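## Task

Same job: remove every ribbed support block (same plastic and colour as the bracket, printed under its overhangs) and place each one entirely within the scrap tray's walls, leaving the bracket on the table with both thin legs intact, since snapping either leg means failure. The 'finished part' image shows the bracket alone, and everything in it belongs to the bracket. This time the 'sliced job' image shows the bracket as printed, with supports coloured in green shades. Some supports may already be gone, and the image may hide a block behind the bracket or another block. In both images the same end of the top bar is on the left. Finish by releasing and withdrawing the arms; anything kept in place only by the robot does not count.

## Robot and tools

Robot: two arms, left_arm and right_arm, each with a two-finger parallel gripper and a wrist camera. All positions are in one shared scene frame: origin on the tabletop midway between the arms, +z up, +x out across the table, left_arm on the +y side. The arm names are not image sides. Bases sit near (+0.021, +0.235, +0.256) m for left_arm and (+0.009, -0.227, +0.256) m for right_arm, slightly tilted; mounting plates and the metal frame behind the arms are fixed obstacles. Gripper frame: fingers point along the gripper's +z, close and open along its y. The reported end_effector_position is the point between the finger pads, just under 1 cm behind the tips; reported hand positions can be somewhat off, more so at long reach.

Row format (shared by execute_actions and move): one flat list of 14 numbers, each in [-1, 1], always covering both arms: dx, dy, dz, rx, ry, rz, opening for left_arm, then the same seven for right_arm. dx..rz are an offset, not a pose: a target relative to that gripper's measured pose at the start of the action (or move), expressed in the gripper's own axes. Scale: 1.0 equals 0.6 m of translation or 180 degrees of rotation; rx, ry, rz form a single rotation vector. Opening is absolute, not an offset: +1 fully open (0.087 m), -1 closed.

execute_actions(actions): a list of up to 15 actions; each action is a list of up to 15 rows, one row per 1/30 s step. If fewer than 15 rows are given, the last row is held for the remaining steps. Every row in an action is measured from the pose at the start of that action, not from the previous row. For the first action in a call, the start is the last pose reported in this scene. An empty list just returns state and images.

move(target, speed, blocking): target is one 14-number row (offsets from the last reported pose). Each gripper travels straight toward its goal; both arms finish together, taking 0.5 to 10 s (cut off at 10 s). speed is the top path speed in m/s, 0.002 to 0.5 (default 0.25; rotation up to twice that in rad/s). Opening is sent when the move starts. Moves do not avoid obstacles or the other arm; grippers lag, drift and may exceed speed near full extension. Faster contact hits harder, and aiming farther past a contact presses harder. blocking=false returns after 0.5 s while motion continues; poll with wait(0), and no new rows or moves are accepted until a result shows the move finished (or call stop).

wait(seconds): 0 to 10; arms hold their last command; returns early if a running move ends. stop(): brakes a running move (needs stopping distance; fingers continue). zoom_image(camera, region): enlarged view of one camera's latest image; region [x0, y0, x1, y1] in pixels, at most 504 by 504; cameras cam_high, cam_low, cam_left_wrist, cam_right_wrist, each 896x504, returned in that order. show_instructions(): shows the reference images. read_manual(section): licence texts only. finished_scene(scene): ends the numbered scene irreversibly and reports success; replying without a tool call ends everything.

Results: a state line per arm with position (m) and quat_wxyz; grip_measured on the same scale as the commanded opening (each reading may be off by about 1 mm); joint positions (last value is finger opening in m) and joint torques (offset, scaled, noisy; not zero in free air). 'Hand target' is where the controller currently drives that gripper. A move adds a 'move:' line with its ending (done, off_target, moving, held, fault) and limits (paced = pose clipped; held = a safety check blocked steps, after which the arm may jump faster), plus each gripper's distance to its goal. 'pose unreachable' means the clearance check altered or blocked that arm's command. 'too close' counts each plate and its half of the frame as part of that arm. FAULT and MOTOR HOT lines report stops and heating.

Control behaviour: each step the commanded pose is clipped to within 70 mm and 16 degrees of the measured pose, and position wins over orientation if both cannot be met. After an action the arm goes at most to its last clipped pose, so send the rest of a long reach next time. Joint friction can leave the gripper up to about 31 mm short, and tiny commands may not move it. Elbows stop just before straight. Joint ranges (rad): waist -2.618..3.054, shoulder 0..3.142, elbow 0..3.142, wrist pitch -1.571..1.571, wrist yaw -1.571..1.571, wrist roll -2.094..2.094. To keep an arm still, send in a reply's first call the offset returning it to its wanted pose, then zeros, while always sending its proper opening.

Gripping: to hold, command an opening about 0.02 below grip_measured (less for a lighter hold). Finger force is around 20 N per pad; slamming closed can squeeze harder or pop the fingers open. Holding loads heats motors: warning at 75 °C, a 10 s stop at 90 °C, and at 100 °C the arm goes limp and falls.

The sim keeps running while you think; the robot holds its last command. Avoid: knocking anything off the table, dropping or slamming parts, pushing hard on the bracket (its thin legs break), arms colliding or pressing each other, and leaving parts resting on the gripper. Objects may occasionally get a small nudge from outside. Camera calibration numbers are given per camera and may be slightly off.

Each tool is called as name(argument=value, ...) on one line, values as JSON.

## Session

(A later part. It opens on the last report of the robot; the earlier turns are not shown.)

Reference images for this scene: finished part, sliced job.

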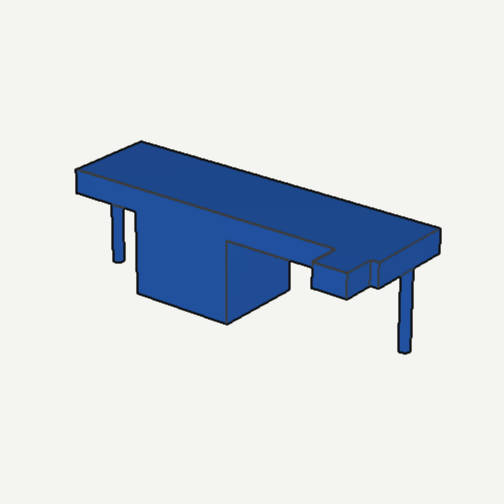

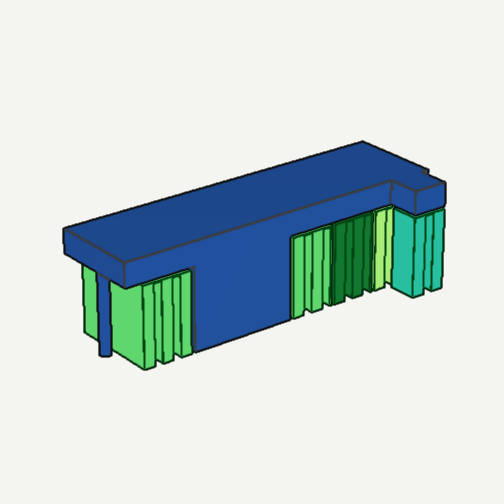

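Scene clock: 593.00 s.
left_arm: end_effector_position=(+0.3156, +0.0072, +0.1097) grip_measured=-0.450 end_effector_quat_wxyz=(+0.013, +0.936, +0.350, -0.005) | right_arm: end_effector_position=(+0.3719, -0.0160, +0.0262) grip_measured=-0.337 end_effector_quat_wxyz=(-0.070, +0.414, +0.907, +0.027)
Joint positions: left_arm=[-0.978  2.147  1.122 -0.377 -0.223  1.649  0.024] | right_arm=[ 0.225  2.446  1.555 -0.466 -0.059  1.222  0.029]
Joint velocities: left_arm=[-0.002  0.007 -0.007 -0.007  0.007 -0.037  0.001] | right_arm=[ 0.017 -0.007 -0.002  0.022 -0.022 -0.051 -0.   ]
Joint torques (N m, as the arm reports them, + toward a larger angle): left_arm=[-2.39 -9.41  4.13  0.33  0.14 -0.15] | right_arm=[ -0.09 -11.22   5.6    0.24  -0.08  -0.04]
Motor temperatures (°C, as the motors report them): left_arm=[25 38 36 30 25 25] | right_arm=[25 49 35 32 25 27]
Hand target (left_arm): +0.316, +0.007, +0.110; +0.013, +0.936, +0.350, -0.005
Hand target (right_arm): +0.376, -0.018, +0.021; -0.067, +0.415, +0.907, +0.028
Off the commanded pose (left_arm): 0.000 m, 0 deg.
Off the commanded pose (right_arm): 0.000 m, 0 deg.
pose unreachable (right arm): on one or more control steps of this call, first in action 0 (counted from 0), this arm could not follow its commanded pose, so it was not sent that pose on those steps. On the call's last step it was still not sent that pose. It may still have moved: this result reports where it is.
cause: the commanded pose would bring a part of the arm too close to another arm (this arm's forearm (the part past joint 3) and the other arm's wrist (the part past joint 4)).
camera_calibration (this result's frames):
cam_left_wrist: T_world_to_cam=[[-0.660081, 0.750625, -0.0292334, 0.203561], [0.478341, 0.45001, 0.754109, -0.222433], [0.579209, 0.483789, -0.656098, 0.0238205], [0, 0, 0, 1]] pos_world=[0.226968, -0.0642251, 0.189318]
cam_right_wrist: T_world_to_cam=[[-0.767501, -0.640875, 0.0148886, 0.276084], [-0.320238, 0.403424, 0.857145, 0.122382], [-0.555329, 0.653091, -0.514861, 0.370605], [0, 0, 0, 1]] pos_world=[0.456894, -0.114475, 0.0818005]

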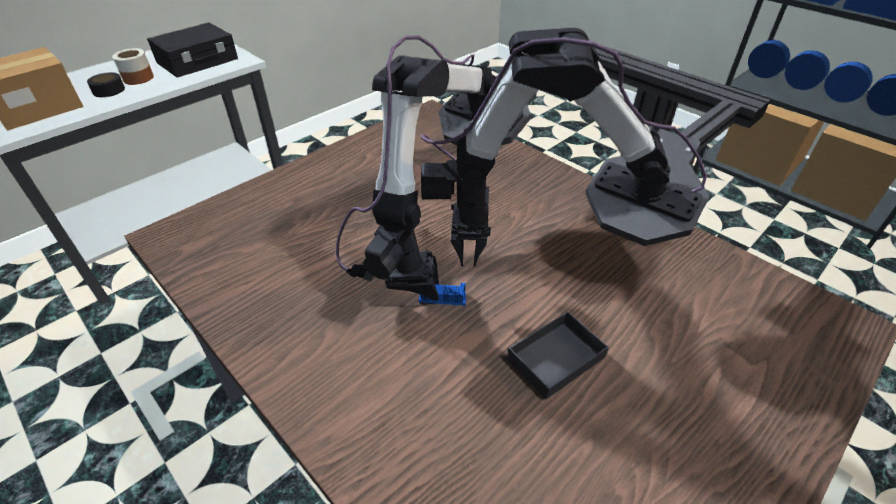

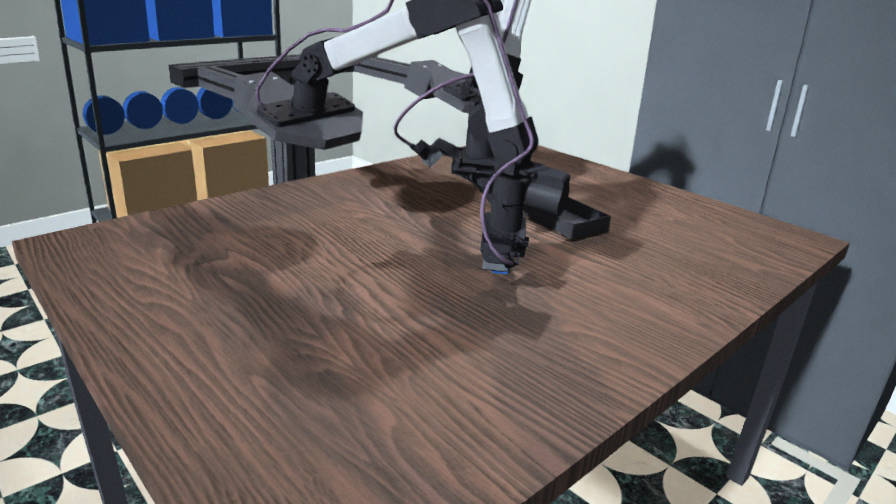

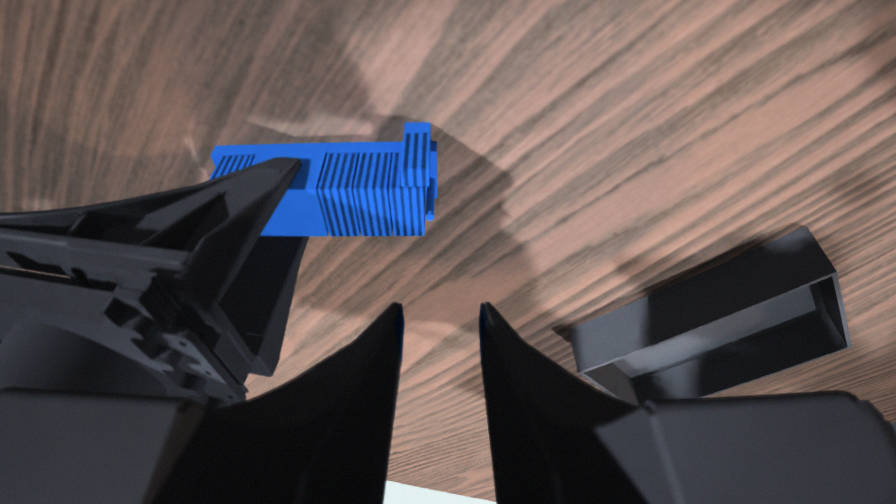

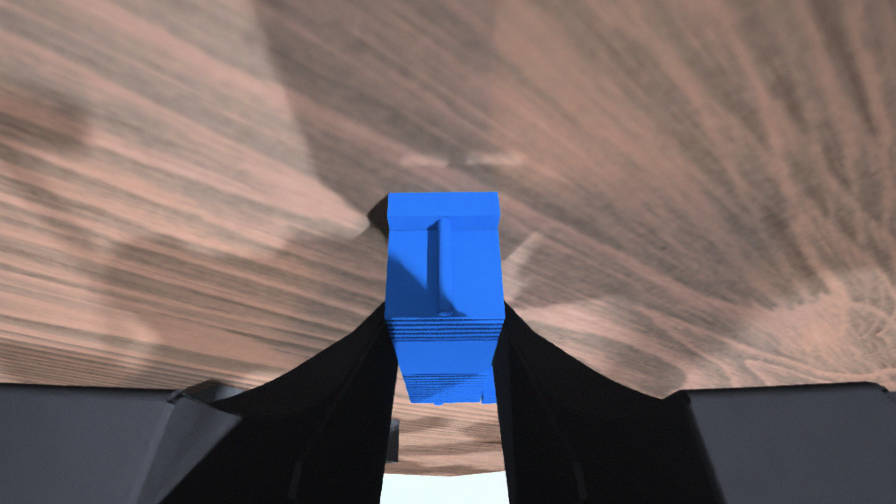

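move(target=[0,0.0175,0.075,0,0,0,-0.45,-0.008,0.003,0.007,0,0,0,-0.385], speed=0.05)

zoom_image(camera="cam_left_wrist", region=[300, 120, 580, 400])

Scene clock: 641.33 s.
left_arm: end_effector_position=(+0.3135, +0.0069, +0.1030) grip_measured=-0.450 end_effector_quat_wxyz=(+0.011, +0.937, +0.349, -0.006) | right_arm: end_effector_position=(+0.3719, -0.0160, +0.0262) grip_measured=-0.337 end_effector_quat_wxyz=(-0.070, +0.414, +0.907, +0.027)
Joint positions: left_arm=[-0.978  2.168  1.122 -0.361 -0.223  1.651  0.024] | right_arm=[ 0.225  2.446  1.555 -0.466 -0.059  1.222  0.029]
Joint velocities: left_arm=[ 0.002 -0.007 -0.002 -0.066 -0.007  0.007  0.001] | right_arm=[-0.002  0.017 -0.012  0.037  0.037  0.037  0.   ]
Joint torques (N m, as the arm reports them, + toward a larger angle): left_arm=[-2.4  -9.41  3.93  0.35  0.12 -0.15] | right_arm=[ -0.14 -11.07   6.27   0.13  -0.12  -0.05]
Motor temperatures (°C, as the motors report them): left_arm=[26 44 35 29 25 25] | right_arm=[25 51 35 31 25 27]
Hand target (left_arm): +0.314, +0.007, +0.103; +0.012, +0.937, +0.349, -0.006
Hand target (right_arm): +0.376, -0.018, +0.021; -0.070, +0.414, +0.907, +0.027
Off the commanded pose (left_arm): 0.040 m, 0 deg.
Off the commanded pose (right_arm): 0.007 m, 0 deg.
move: held (left_arm); limits=held; held on 35 of 35 steps (right_arm, left_arm), including the last (left_arm)
pose unreachable (left arm): on one or more control steps of this call, first in action 0 (counted from 0), this arm could not follow its commanded pose, so it was not sent that pose on those steps. On the call's last step it was still not sent that pose. It may still have moved: this result reports where it is.
cause: the commanded pose would bring a part of the arm too close to another arm (this arm's wrist (the part past joint 4) and the other arm's forearm (the part past joint 3)).
pose unreachable (right arm): on one or more control steps of this call, first in action 0 (counted from 0), this arm could not follow its commanded pose, so it was not sent that pose on those steps. It may still have moved: this result reports where it is.
cause: the commanded pose would bring a part of the arm too close to another arm (this arm's forearm (the part past joint 3) and the other arm's wrist (the part past joint 4)).
camera_calibration (this result's frames):
cam_left_wrist: T_world_to_cam=[[-0.657839, 0.752761, -0.0244707, 0.201013], [0.48227, 0.445967, 0.754009, -0.217491], [0.578502, 0.484215, -0.656409, 0.0210432], [0, 0, 0, 1]] pos_world=[0.22495, -0.0645102, 0.182722]
cam_right_wrist: T_world_to_cam=[[-0.767501, -0.640875, 0.0148886, 0.276084], [-0.320238, 0.403424, 0.857145, 0.122382], [-0.555329, 0.653091, -0.514861, 0.370605], [0, 0, 0, 1]] pos_world=[0.456894, -0.114475, 0.0818005]

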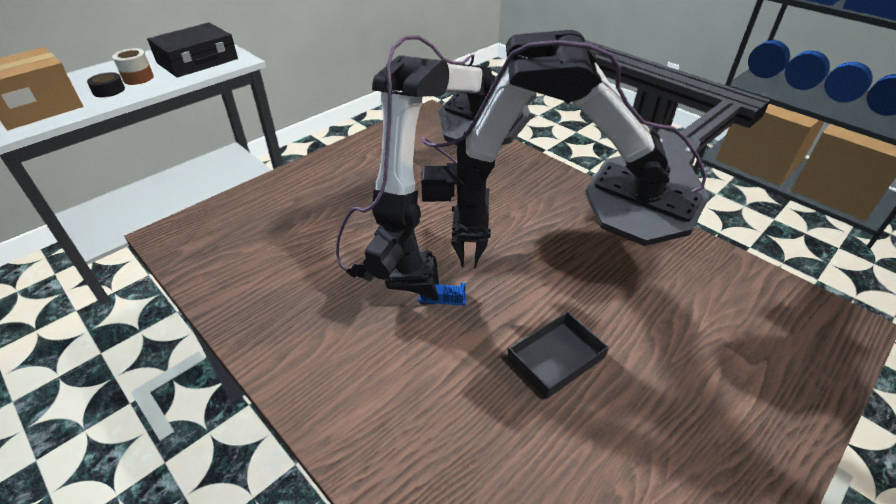

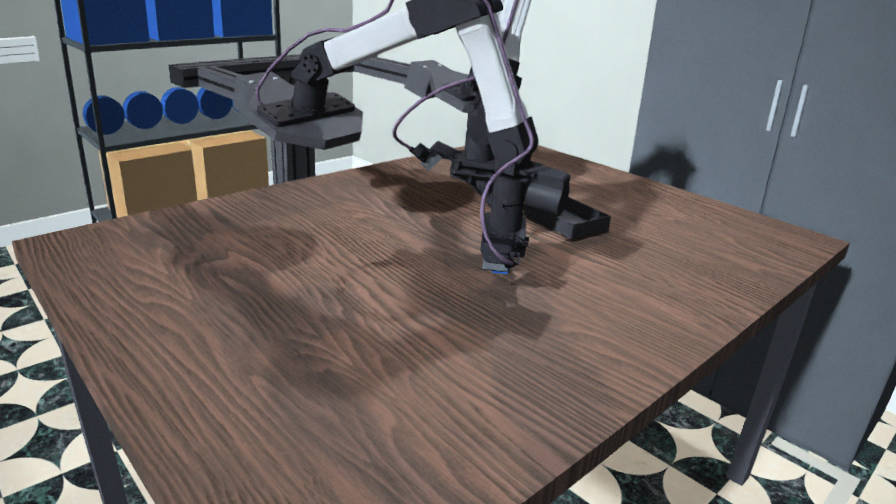

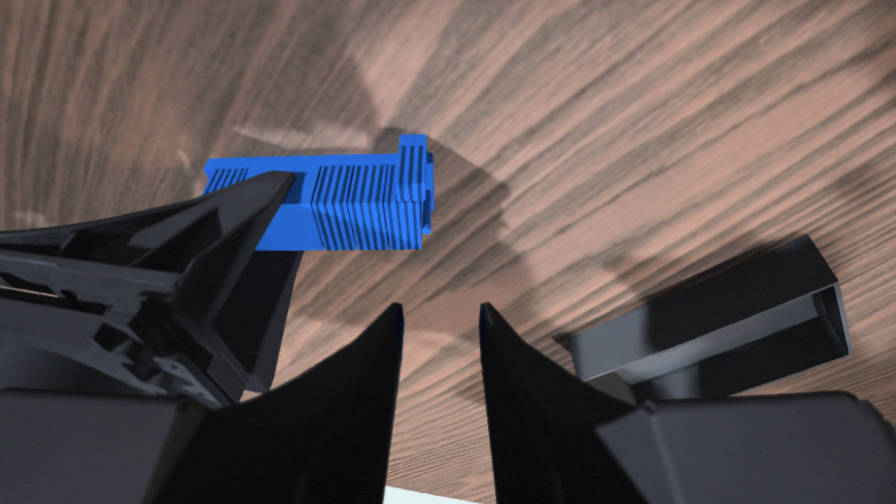

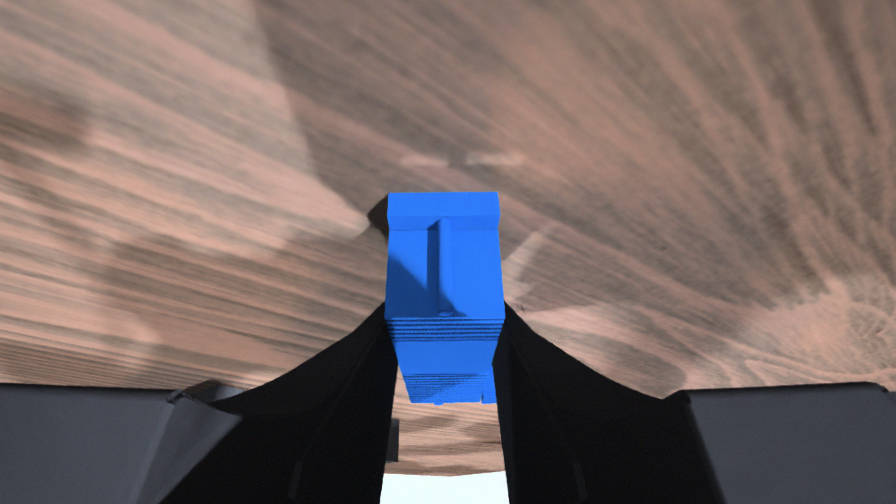

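Region (300, 120, 580, 400) of cam_left_wrist's 896x504 image, scaled by 1.800, with more detail than that image has.

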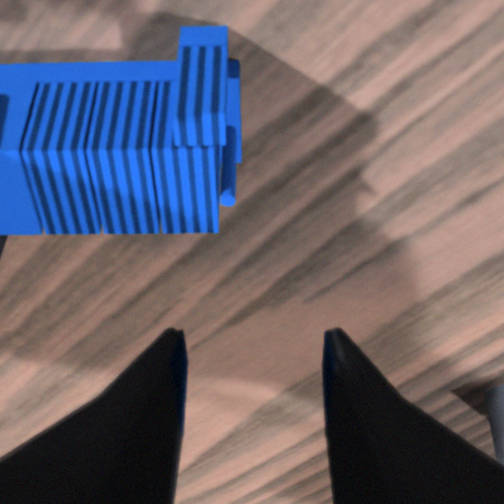

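zoom_image(camera="cam_high", region=[320, 40, 620, 340])

Region (320, 40, 620, 340) of cam_high's 896x504 image, scaled by 1.680, with more detail than that image has.

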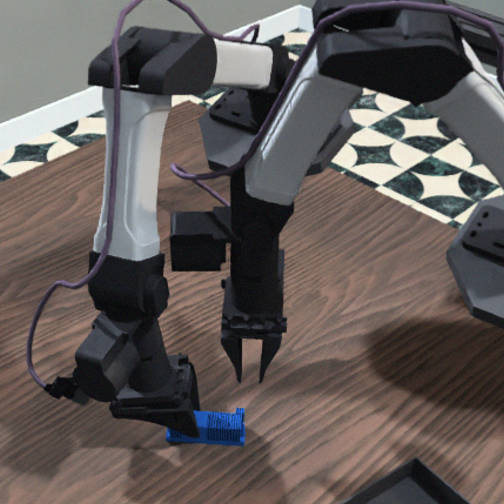

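move(target=[0,-0.042,0.078,0,0,0,-0.45,-0.008,0.003,0.007,0,0,0,-0.385], speed=0.06)

Scene clock: 762.73 s.
left_arm: end_effector_position=(+0.3065, +0.0148, +0.0682) grip_measured=-0.450 end_effector_quat_wxyz=(+0.025, +0.937, +0.350, +0.003) | right_arm: end_effector_position=(+0.3719, -0.0160, +0.0262) grip_measured=-0.337 end_effector_quat_wxyz=(-0.070, +0.414, +0.907, +0.027)
Joint positions: left_arm=[-0.954  2.246  1.044 -0.168 -0.223  1.681  0.024] | right_arm=[ 0.225  2.446  1.555 -0.466 -0.059  1.222  0.029]
Joint velocities: left_arm=[-0.002 -0.002  0.012  0.022  0.022 -0.007  0.   ] | right_arm=[-0.022 -0.002  0.007  0.007 -0.037  0.007 -0.   ]
Joint torques (N m, as the arm reports them, + toward a larger angle): left_arm=[-1.18 -7.38  1.1   0.5   0.2  -0.1 ] | right_arm=[ -0.15 -11.1    6.22   0.1   -0.11  -0.07]
Motor temperatures (°C, as the motors report them): left_arm=[26 49 34 28 25 25] | right_arm=[25 53 36 29 25 27]
Hand target (left_arm): +0.296, +0.025, +0.056; +0.011, +0.937, +0.349, -0.006
Hand target (right_arm): +0.376, -0.018, +0.021; -0.070, +0.414, +0.907, +0.027
Off the commanded pose (left_arm): 0.019 m, 2 deg.
Off the commanded pose (right_arm): 0.007 m, 0 deg.
move: off_target (left_arm); limits=held; held on 1 of 42 steps (right_arm)
pose unreachable (right arm): on one or more control steps of this call, first in action 0 (counted from 0), this arm could not follow its commanded pose, so it was not sent that pose on those steps. It may still have moved: this result reports where it is.
cause: the commanded pose would bring a part of the arm too close to another arm (this arm's forearm (the part past joint 3) and the other arm's wrist (the part past joint 4)).
camera_calibration (this result's frames):
cam_left_wrist: T_world_to_cam=[[-0.658413, 0.750553, -0.0562335, 0.191949], [0.461363, 0.461496, 0.757737, -0.185418], [0.594673, 0.47296, -0.650133, -0.00677741], [0, 0, 0, 1]] pos_world=[0.215957, -0.0552929, 0.146886]
cam_right_wrist: T_world_to_cam=[[-0.767501, -0.640875, 0.0148886, 0.276084], [-0.320238, 0.403424, 0.857145, 0.122382], [-0.555329, 0.653091, -0.514861, 0.370605], [0, 0, 0, 1]] pos_world=[0.456894, -0.114475, 0.0818005]

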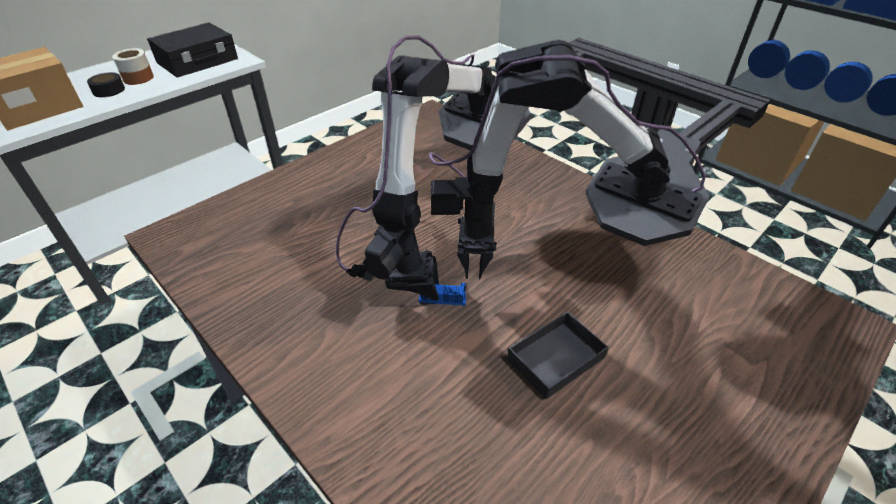

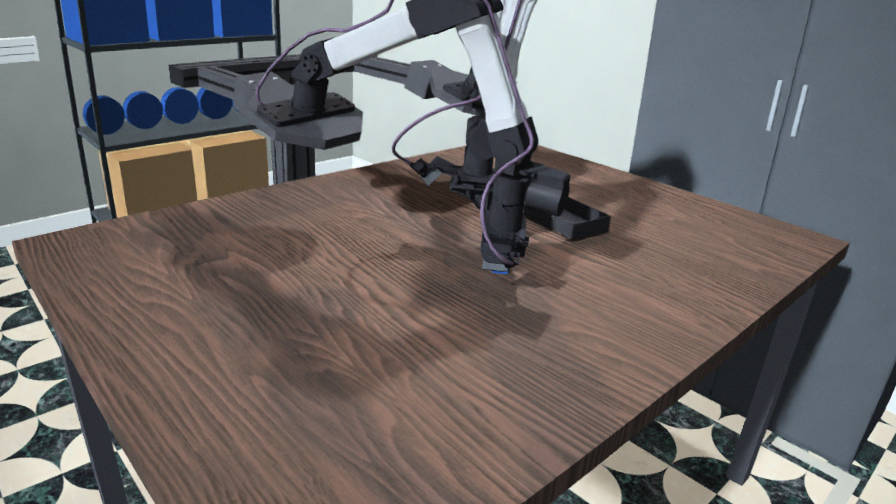

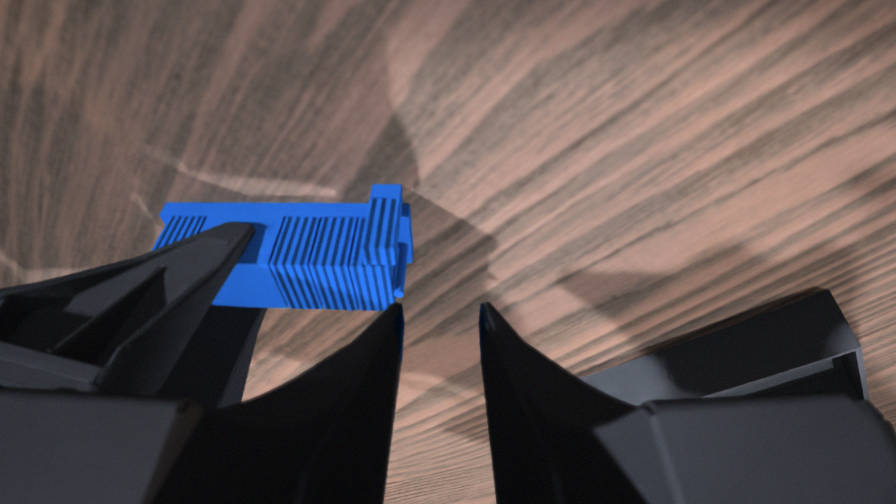

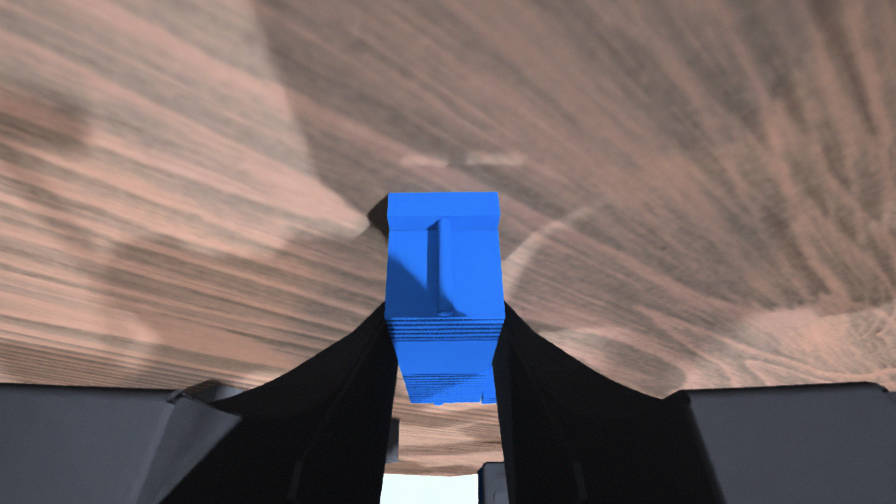

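zoom_image(camera="cam_left_wrist", region=[300, 160, 520, 380])

Region (300, 160, 520, 380) of cam_left_wrist's 896x504 image, scaled by 2.291, with more detail than that image has.

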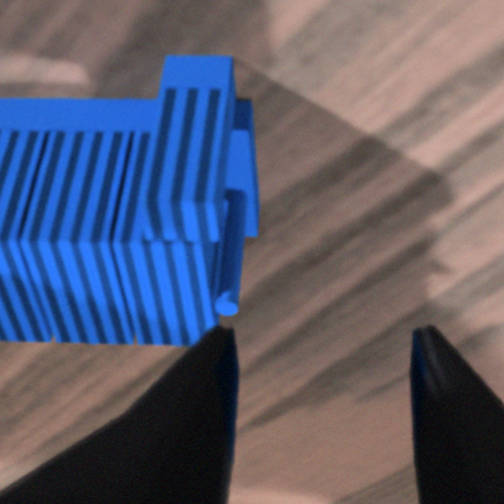

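move(target=[-0.0188,0.036,0.0253,0.0127,0,0,-0.45,-0.008,0.003,0.007,0,0,0,-0.385], speed=0.04)

zoom_image(camera="cam_left_wrist", region=[330, 170, 550, 390])

Scene clock: 809.33 s.
left_arm: end_effector_position=(+0.3186, -0.0112, +0.0612) grip_measured=-0.450 end_effector_quat_wxyz=(+0.024, +0.935, +0.354, +0.000) | right_arm: end_effector_position=(+0.3719, -0.0160, +0.0262) grip_measured=-0.337 end_effector_quat_wxyz=(-0.070, +0.414, +0.907, +0.027)
Joint positions: left_arm=[-0.975  2.328  1.191 -0.241 -0.223  1.65   0.024] | right_arm=[ 0.225  2.446  1.555 -0.466 -0.059  1.222  0.029]
Joint velocities: left_arm=[-0.017  0.007 -0.007 -0.007 -0.007 -0.022  0.   ] | right_arm=[-0.002  0.002 -0.007 -0.037 -0.007  0.081 -0.001]
Joint torques (N m, as the arm reports them, + toward a larger angle): left_arm=[-3.42 -7.91  5.22  0.19  0.03 -0.25] | right_arm=[ -0.16 -11.09   6.28   0.13  -0.1   -0.04]
Motor temperatures (°C, as the motors report them): left_arm=[25 45 32 27 25 25] | right_arm=[25 54 36 29 25 27]
Hand target (left_arm): +0.312, -0.009, +0.054; +0.007, +0.937, +0.350, -0.004
Hand target (right_arm): +0.376, -0.018, +0.021; -0.070, +0.414, +0.907, +0.027
Off the commanded pose (left_arm): 0.009 m, 2 deg.
Off the commanded pose (right_arm): 0.007 m, 0 deg.
move: done
camera_calibration (this result's frames):
cam_left_wrist: T_world_to_cam=[[-0.664972, 0.744988, -0.052954, 0.220869], [0.461904, 0.465936, 0.754684, -0.17368], [0.586904, 0.477384, -0.653948, -0.0034842], [0, 0, 0, 1]] pos_world=[0.22914, -0.0819581, 0.140491]
cam_right_wrist: T_world_to_cam=[[-0.767501, -0.640875, 0.0148886, 0.276084], [-0.320238, 0.403424, 0.857145, 0.122382], [-0.555329, 0.653091, -0.514861, 0.370605], [0, 0, 0, 1]] pos_world=[0.456894, -0.114475, 0.0818005]

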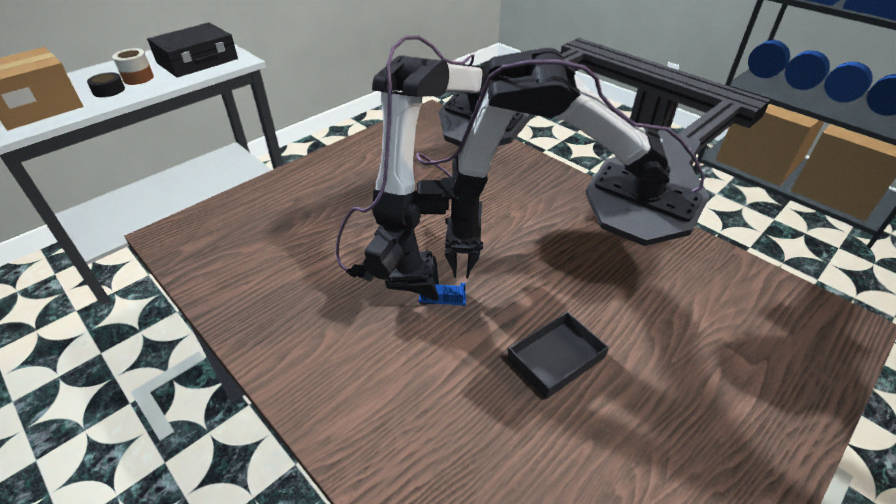

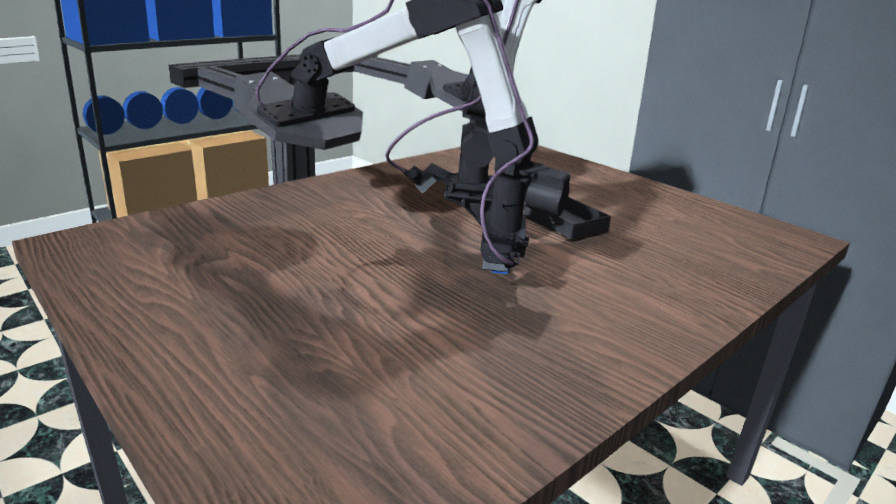

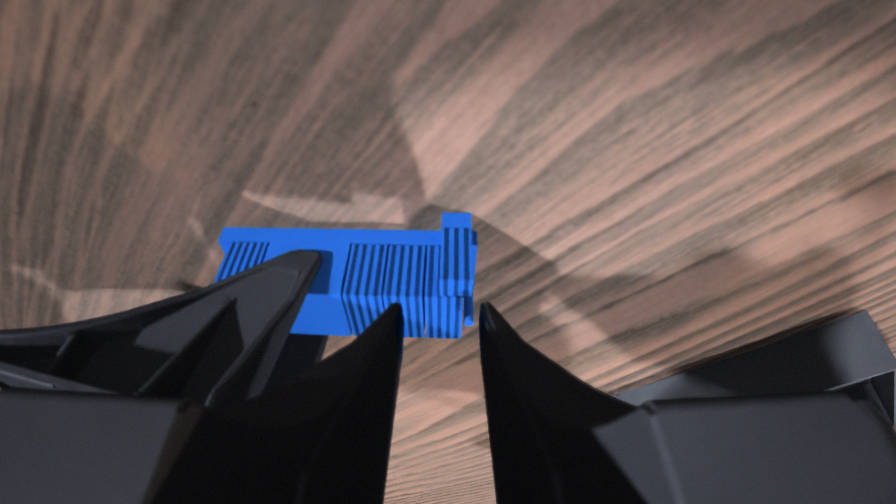

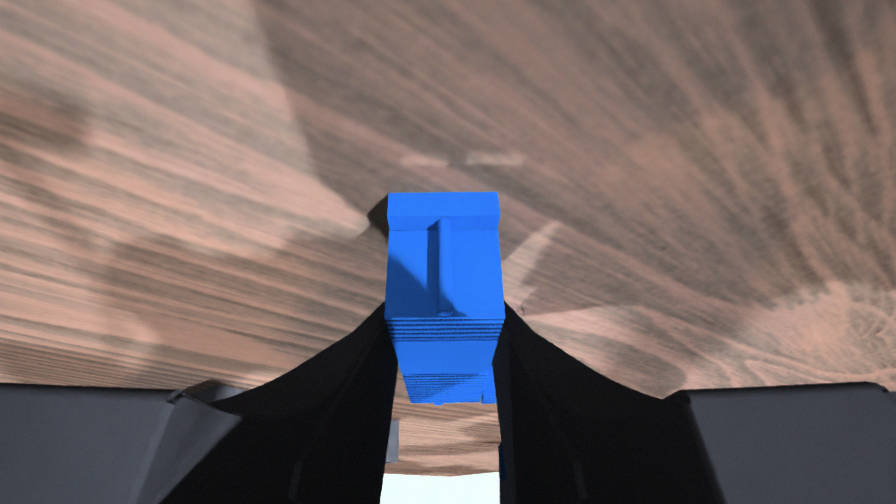

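Region (330, 170, 550, 390) of cam_left_wrist's 896x504 image, scaled by 2.291, with more detail than that image has.

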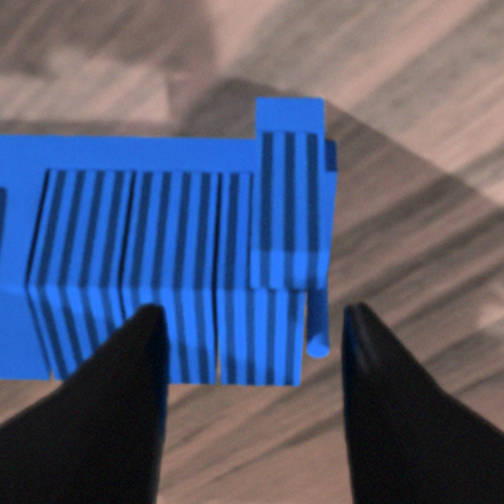

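move(target=[0.001,0.0057,0.0553,0,0,0,-0.45,-0.008,0.003,0.007,0,0,0,-0.385], speed=0.03)

zoom_image(camera="cam_left_wrist", region=[330, 200, 550, 420])

Scene clock: 832.40 s.
left_arm: end_effector_position=(+0.3169, -0.0138, +0.0369) grip_measured=-0.450 end_effector_quat_wxyz=(+0.021, +0.936, +0.350, -0.001) | right_arm: end_effector_position=(+0.3719, -0.0160, +0.0262) grip_measured=-0.337 end_effector_quat_wxyz=(-0.070, +0.414, +0.907, +0.027)
Joint positions: left_arm=[-0.968  2.413  1.225 -0.195 -0.223  1.664  0.024] | right_arm=[ 0.225  2.446  1.555 -0.466 -0.059  1.222  0.029]
Joint velocities: left_arm=[-0.002 -0.002  0.017 -0.007 -0.022  0.007 -0.001] | right_arm=[-0.002  0.002  0.012  0.022 -0.007 -0.051 -0.   ]
Joint torques (N m, as the arm reports them, + toward a larger angle): left_arm=[-1.48 -8.12  4.94  0.51  0.19 -0.1 ] | right_arm=[ -0.13 -10.96   6.34   0.11  -0.11  -0.03]
Motor temperatures (°C, as the motors report them): left_arm=[26 45 33 27 25 25] | right_arm=[25 54 36 28 25 27]
Hand target (left_arm): +0.321, -0.014, +0.028; +0.024, +0.935, +0.354, +0.000
Hand target (right_arm): +0.376, -0.018, +0.021; -0.070, +0.414, +0.907, +0.027
Off the commanded pose (left_arm): 0.010 m, 1 deg.
Off the commanded pose (right_arm): 0.007 m, 0 deg.
move: done
camera_calibration (this result's frames):
cam_left_wrist: T_world_to_cam=[[-0.659478, 0.750279, -0.0465854, 0.218475], [0.467936, 0.458227, 0.755688, -0.155357], [0.588323, 0.476561, -0.653273, -0.0176883], [0, 0, 0, 1]] pos_world=[0.227183, -0.0842984, 0.116024]
cam_right_wrist: T_world_to_cam=[[-0.767501, -0.640875, 0.0148886, 0.276084], [-0.320238, 0.403424, 0.857145, 0.122382], [-0.555329, 0.653091, -0.514861, 0.370605], [0, 0, 0, 1]] pos_world=[0.456894, -0.114475, 0.0818005]

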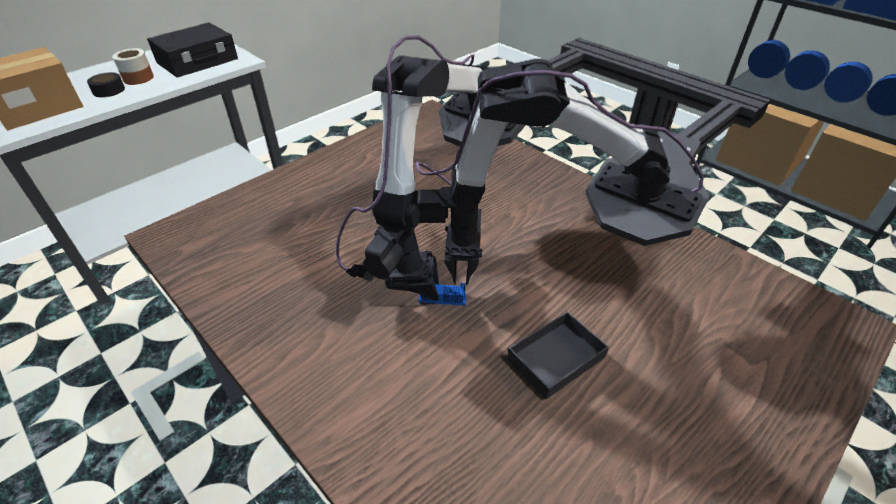

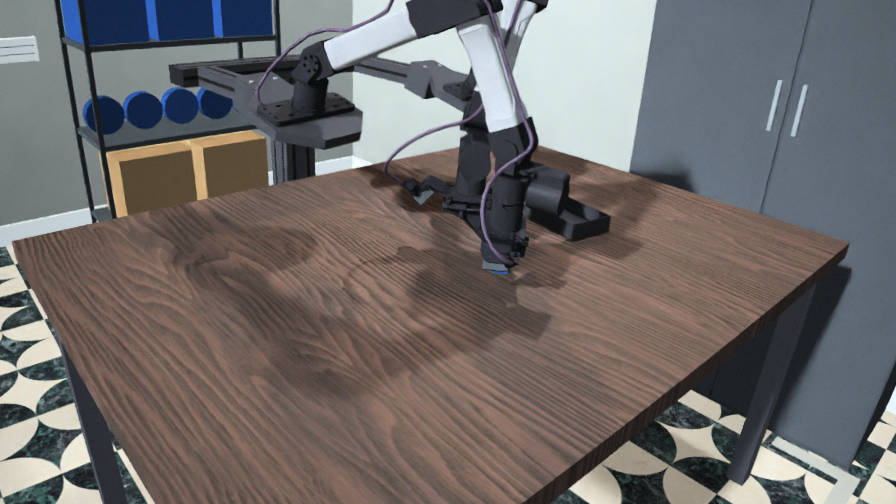

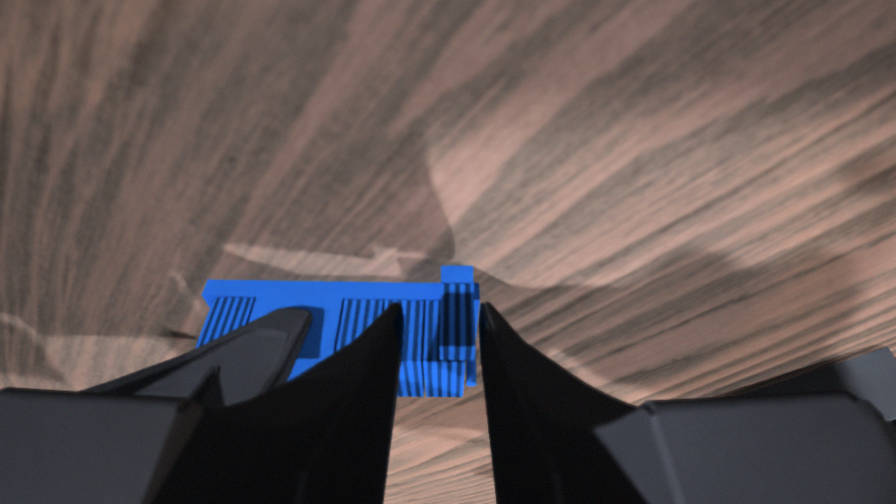

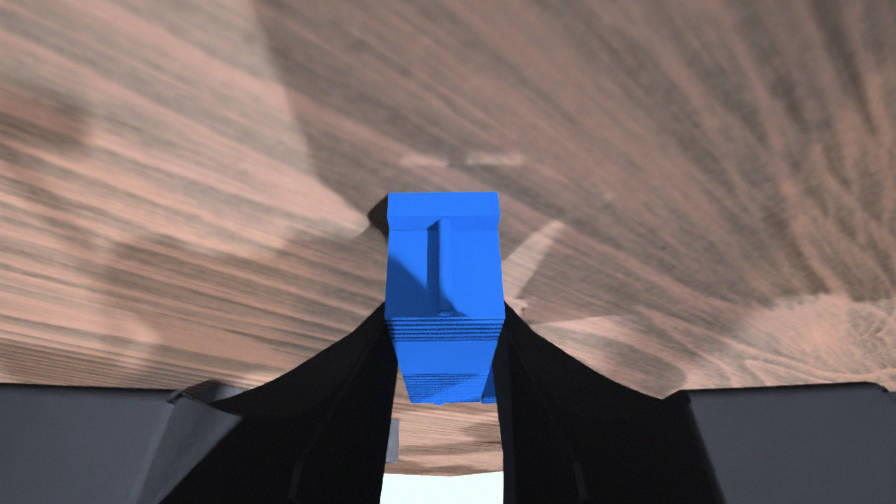

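Region (330, 200, 550, 420) of cam_left_wrist's 896x504 image, scaled by 2.291, with more detail than that image has.

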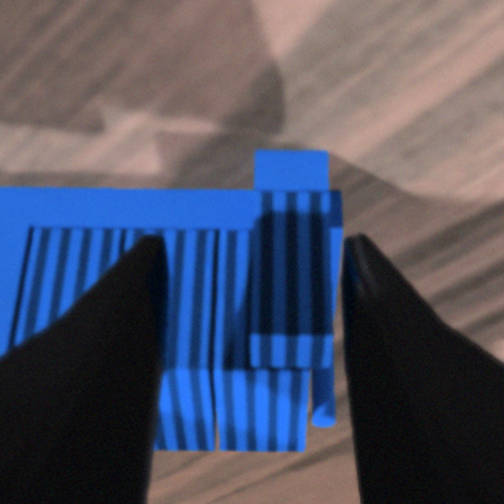

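move(target=[0.0104,-0.0192,0.0197,0.0111,-0.001,0.0025,-0.45,-0.008,0.003,0.007,0,0,0,-0.385], speed=0.02)

zoom_image(camera="cam_left_wrist", region=[330, 200, 550, 420])

zoom_image(camera="cam_high", region=[400, 230, 520, 320])

Scene clock: 849.63 s.
left_arm: end_effector_position=(+0.3210, -0.0103, +0.0358) grip_measured=-0.450 end_effector_quat_wxyz=(+0.020, +0.937, +0.348, +0.001) | right_arm: end_effector_position=(+0.3719, -0.0160, +0.0262) grip_measured=-0.337 end_effector_quat_wxyz=(-0.070, +0.414, +0.907, +0.027)
Joint positions: left_arm=[-0.955  2.413  1.226 -0.193 -0.223  1.683  0.024] | right_arm=[ 0.225  2.446  1.555 -0.466 -0.059  1.222  0.029]
Joint velocities: left_arm=[-0.002 -0.012 -0.007 -0.095 -0.007 -0.051  0.   ] | right_arm=[-0.017 -0.017  0.012 -0.022  0.022 -0.022  0.   ]
Joint torques (N m, as the arm reports them, + toward a larger angle): left_arm=[-1.46 -8.16  3.1   0.34  0.16 -0.11] | right_arm=[ -0.11 -11.02   6.22   0.11  -0.11  -0.06]
Motor temperatures (°C, as the motors report them): left_arm=[26 45 34 27 25 25] | right_arm=[25 54 36 28 25 27]
Hand target (left_arm): +0.314, -0.001, +0.025; +0.005, +0.938, +0.346, -0.008
Hand target (right_arm): +0.376, -0.018, +0.021; -0.070, +0.414, +0.907, +0.027
Off the commanded pose (left_arm): 0.016 m, 2 deg.
Off the commanded pose (right_arm): 0.007 m, 0 deg.
move: off_target (left_arm)
camera_calibration (this result's frames):
cam_left_wrist: T_world_to_cam=[[-0.655184, 0.754059, -0.0461287, 0.217158], [0.469187, 0.454002, 0.75746, -0.158612], [0.592112, 0.474633, -0.65125, -0.0237247], [0, 0, 0, 1]] pos_world=[0.230745, -0.0804793, 0.114709]
cam_right_wrist: T_world_to_cam=[[-0.767501, -0.640875, 0.0148886, 0.276084], [-0.320238, 0.403424, 0.857145, 0.122382], [-0.555329, 0.653091, -0.514861, 0.370605], [0, 0, 0, 1]] pos_world=[0.456894, -0.114475, 0.0818005]

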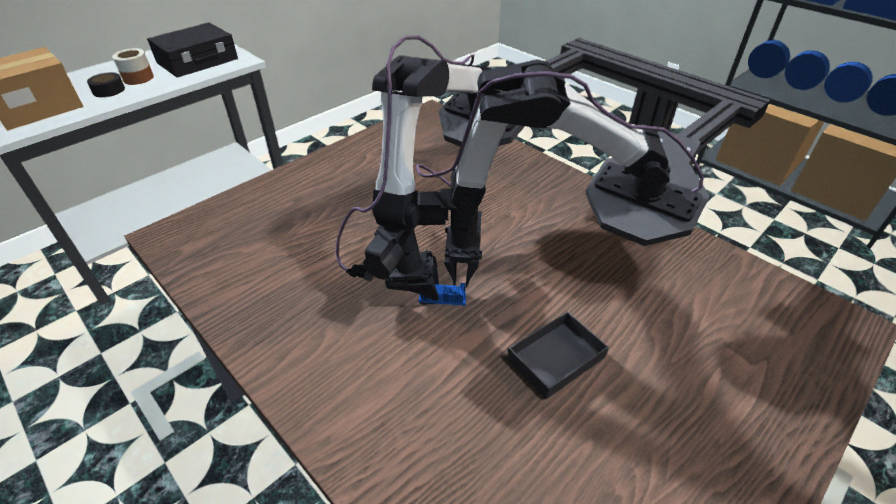

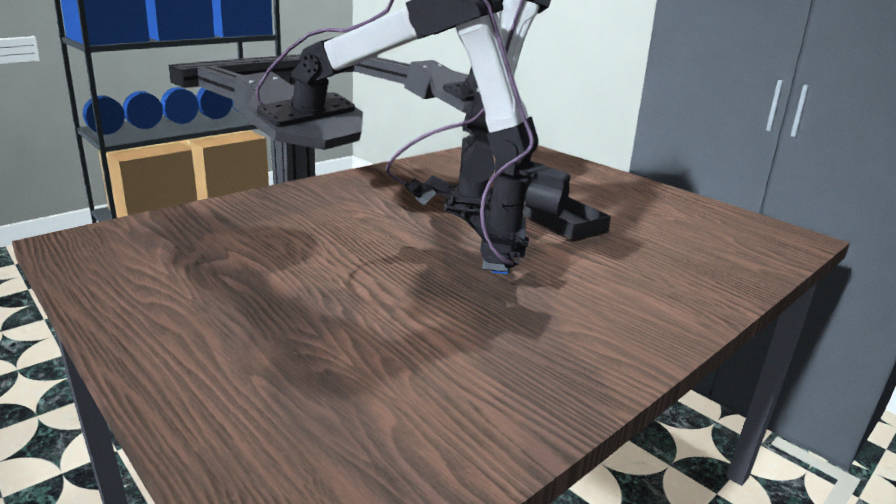

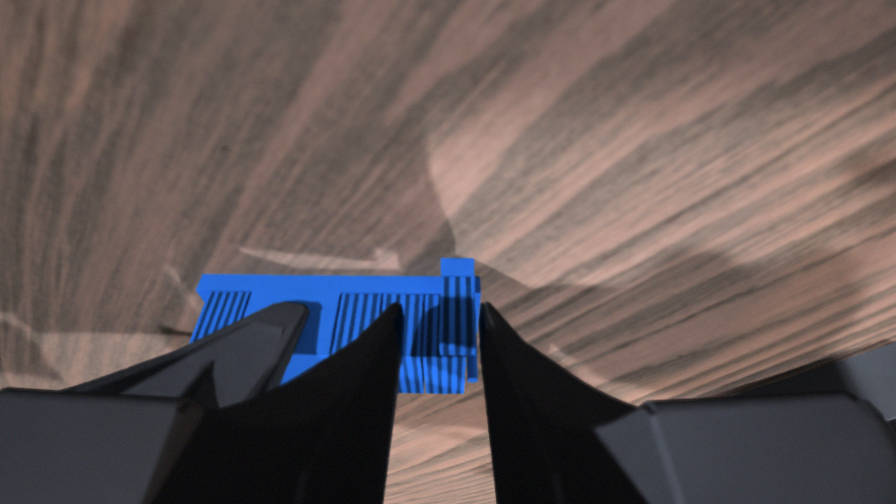

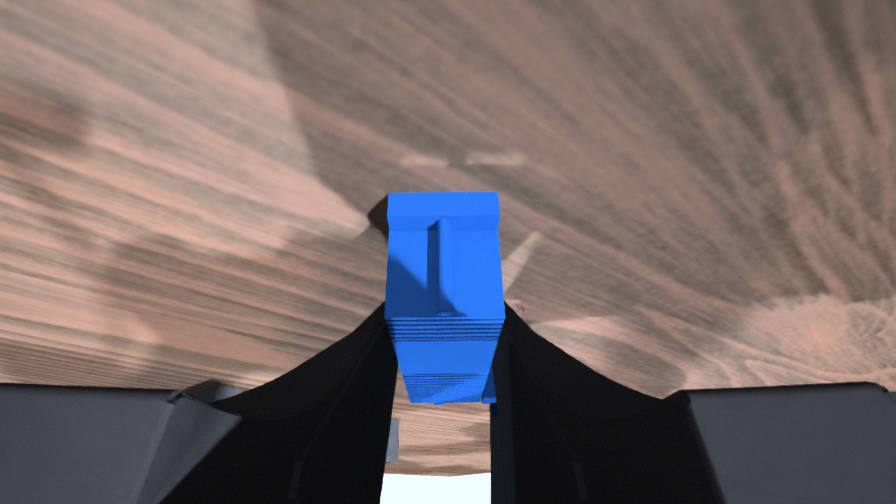

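Region (330, 200, 550, 420) of cam_left_wrist's 896x504 image, scaled by 2.291, with more detail than that image has.

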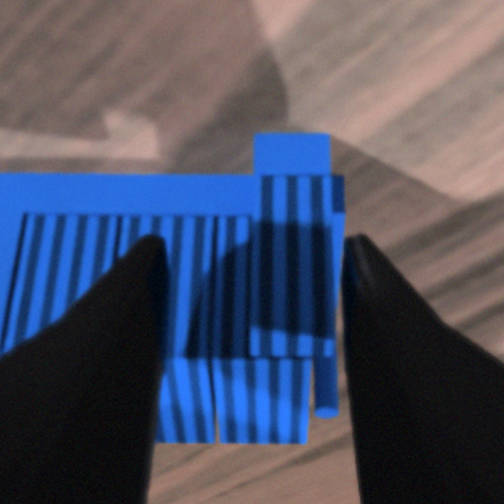

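Region (400, 230, 520, 320) of cam_high's 896x504 image, scaled by 4.200, with more detail than that image has; it fills the top 378 rows of this view, and the rest is white.

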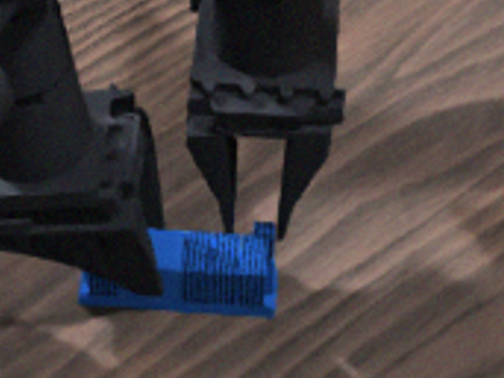

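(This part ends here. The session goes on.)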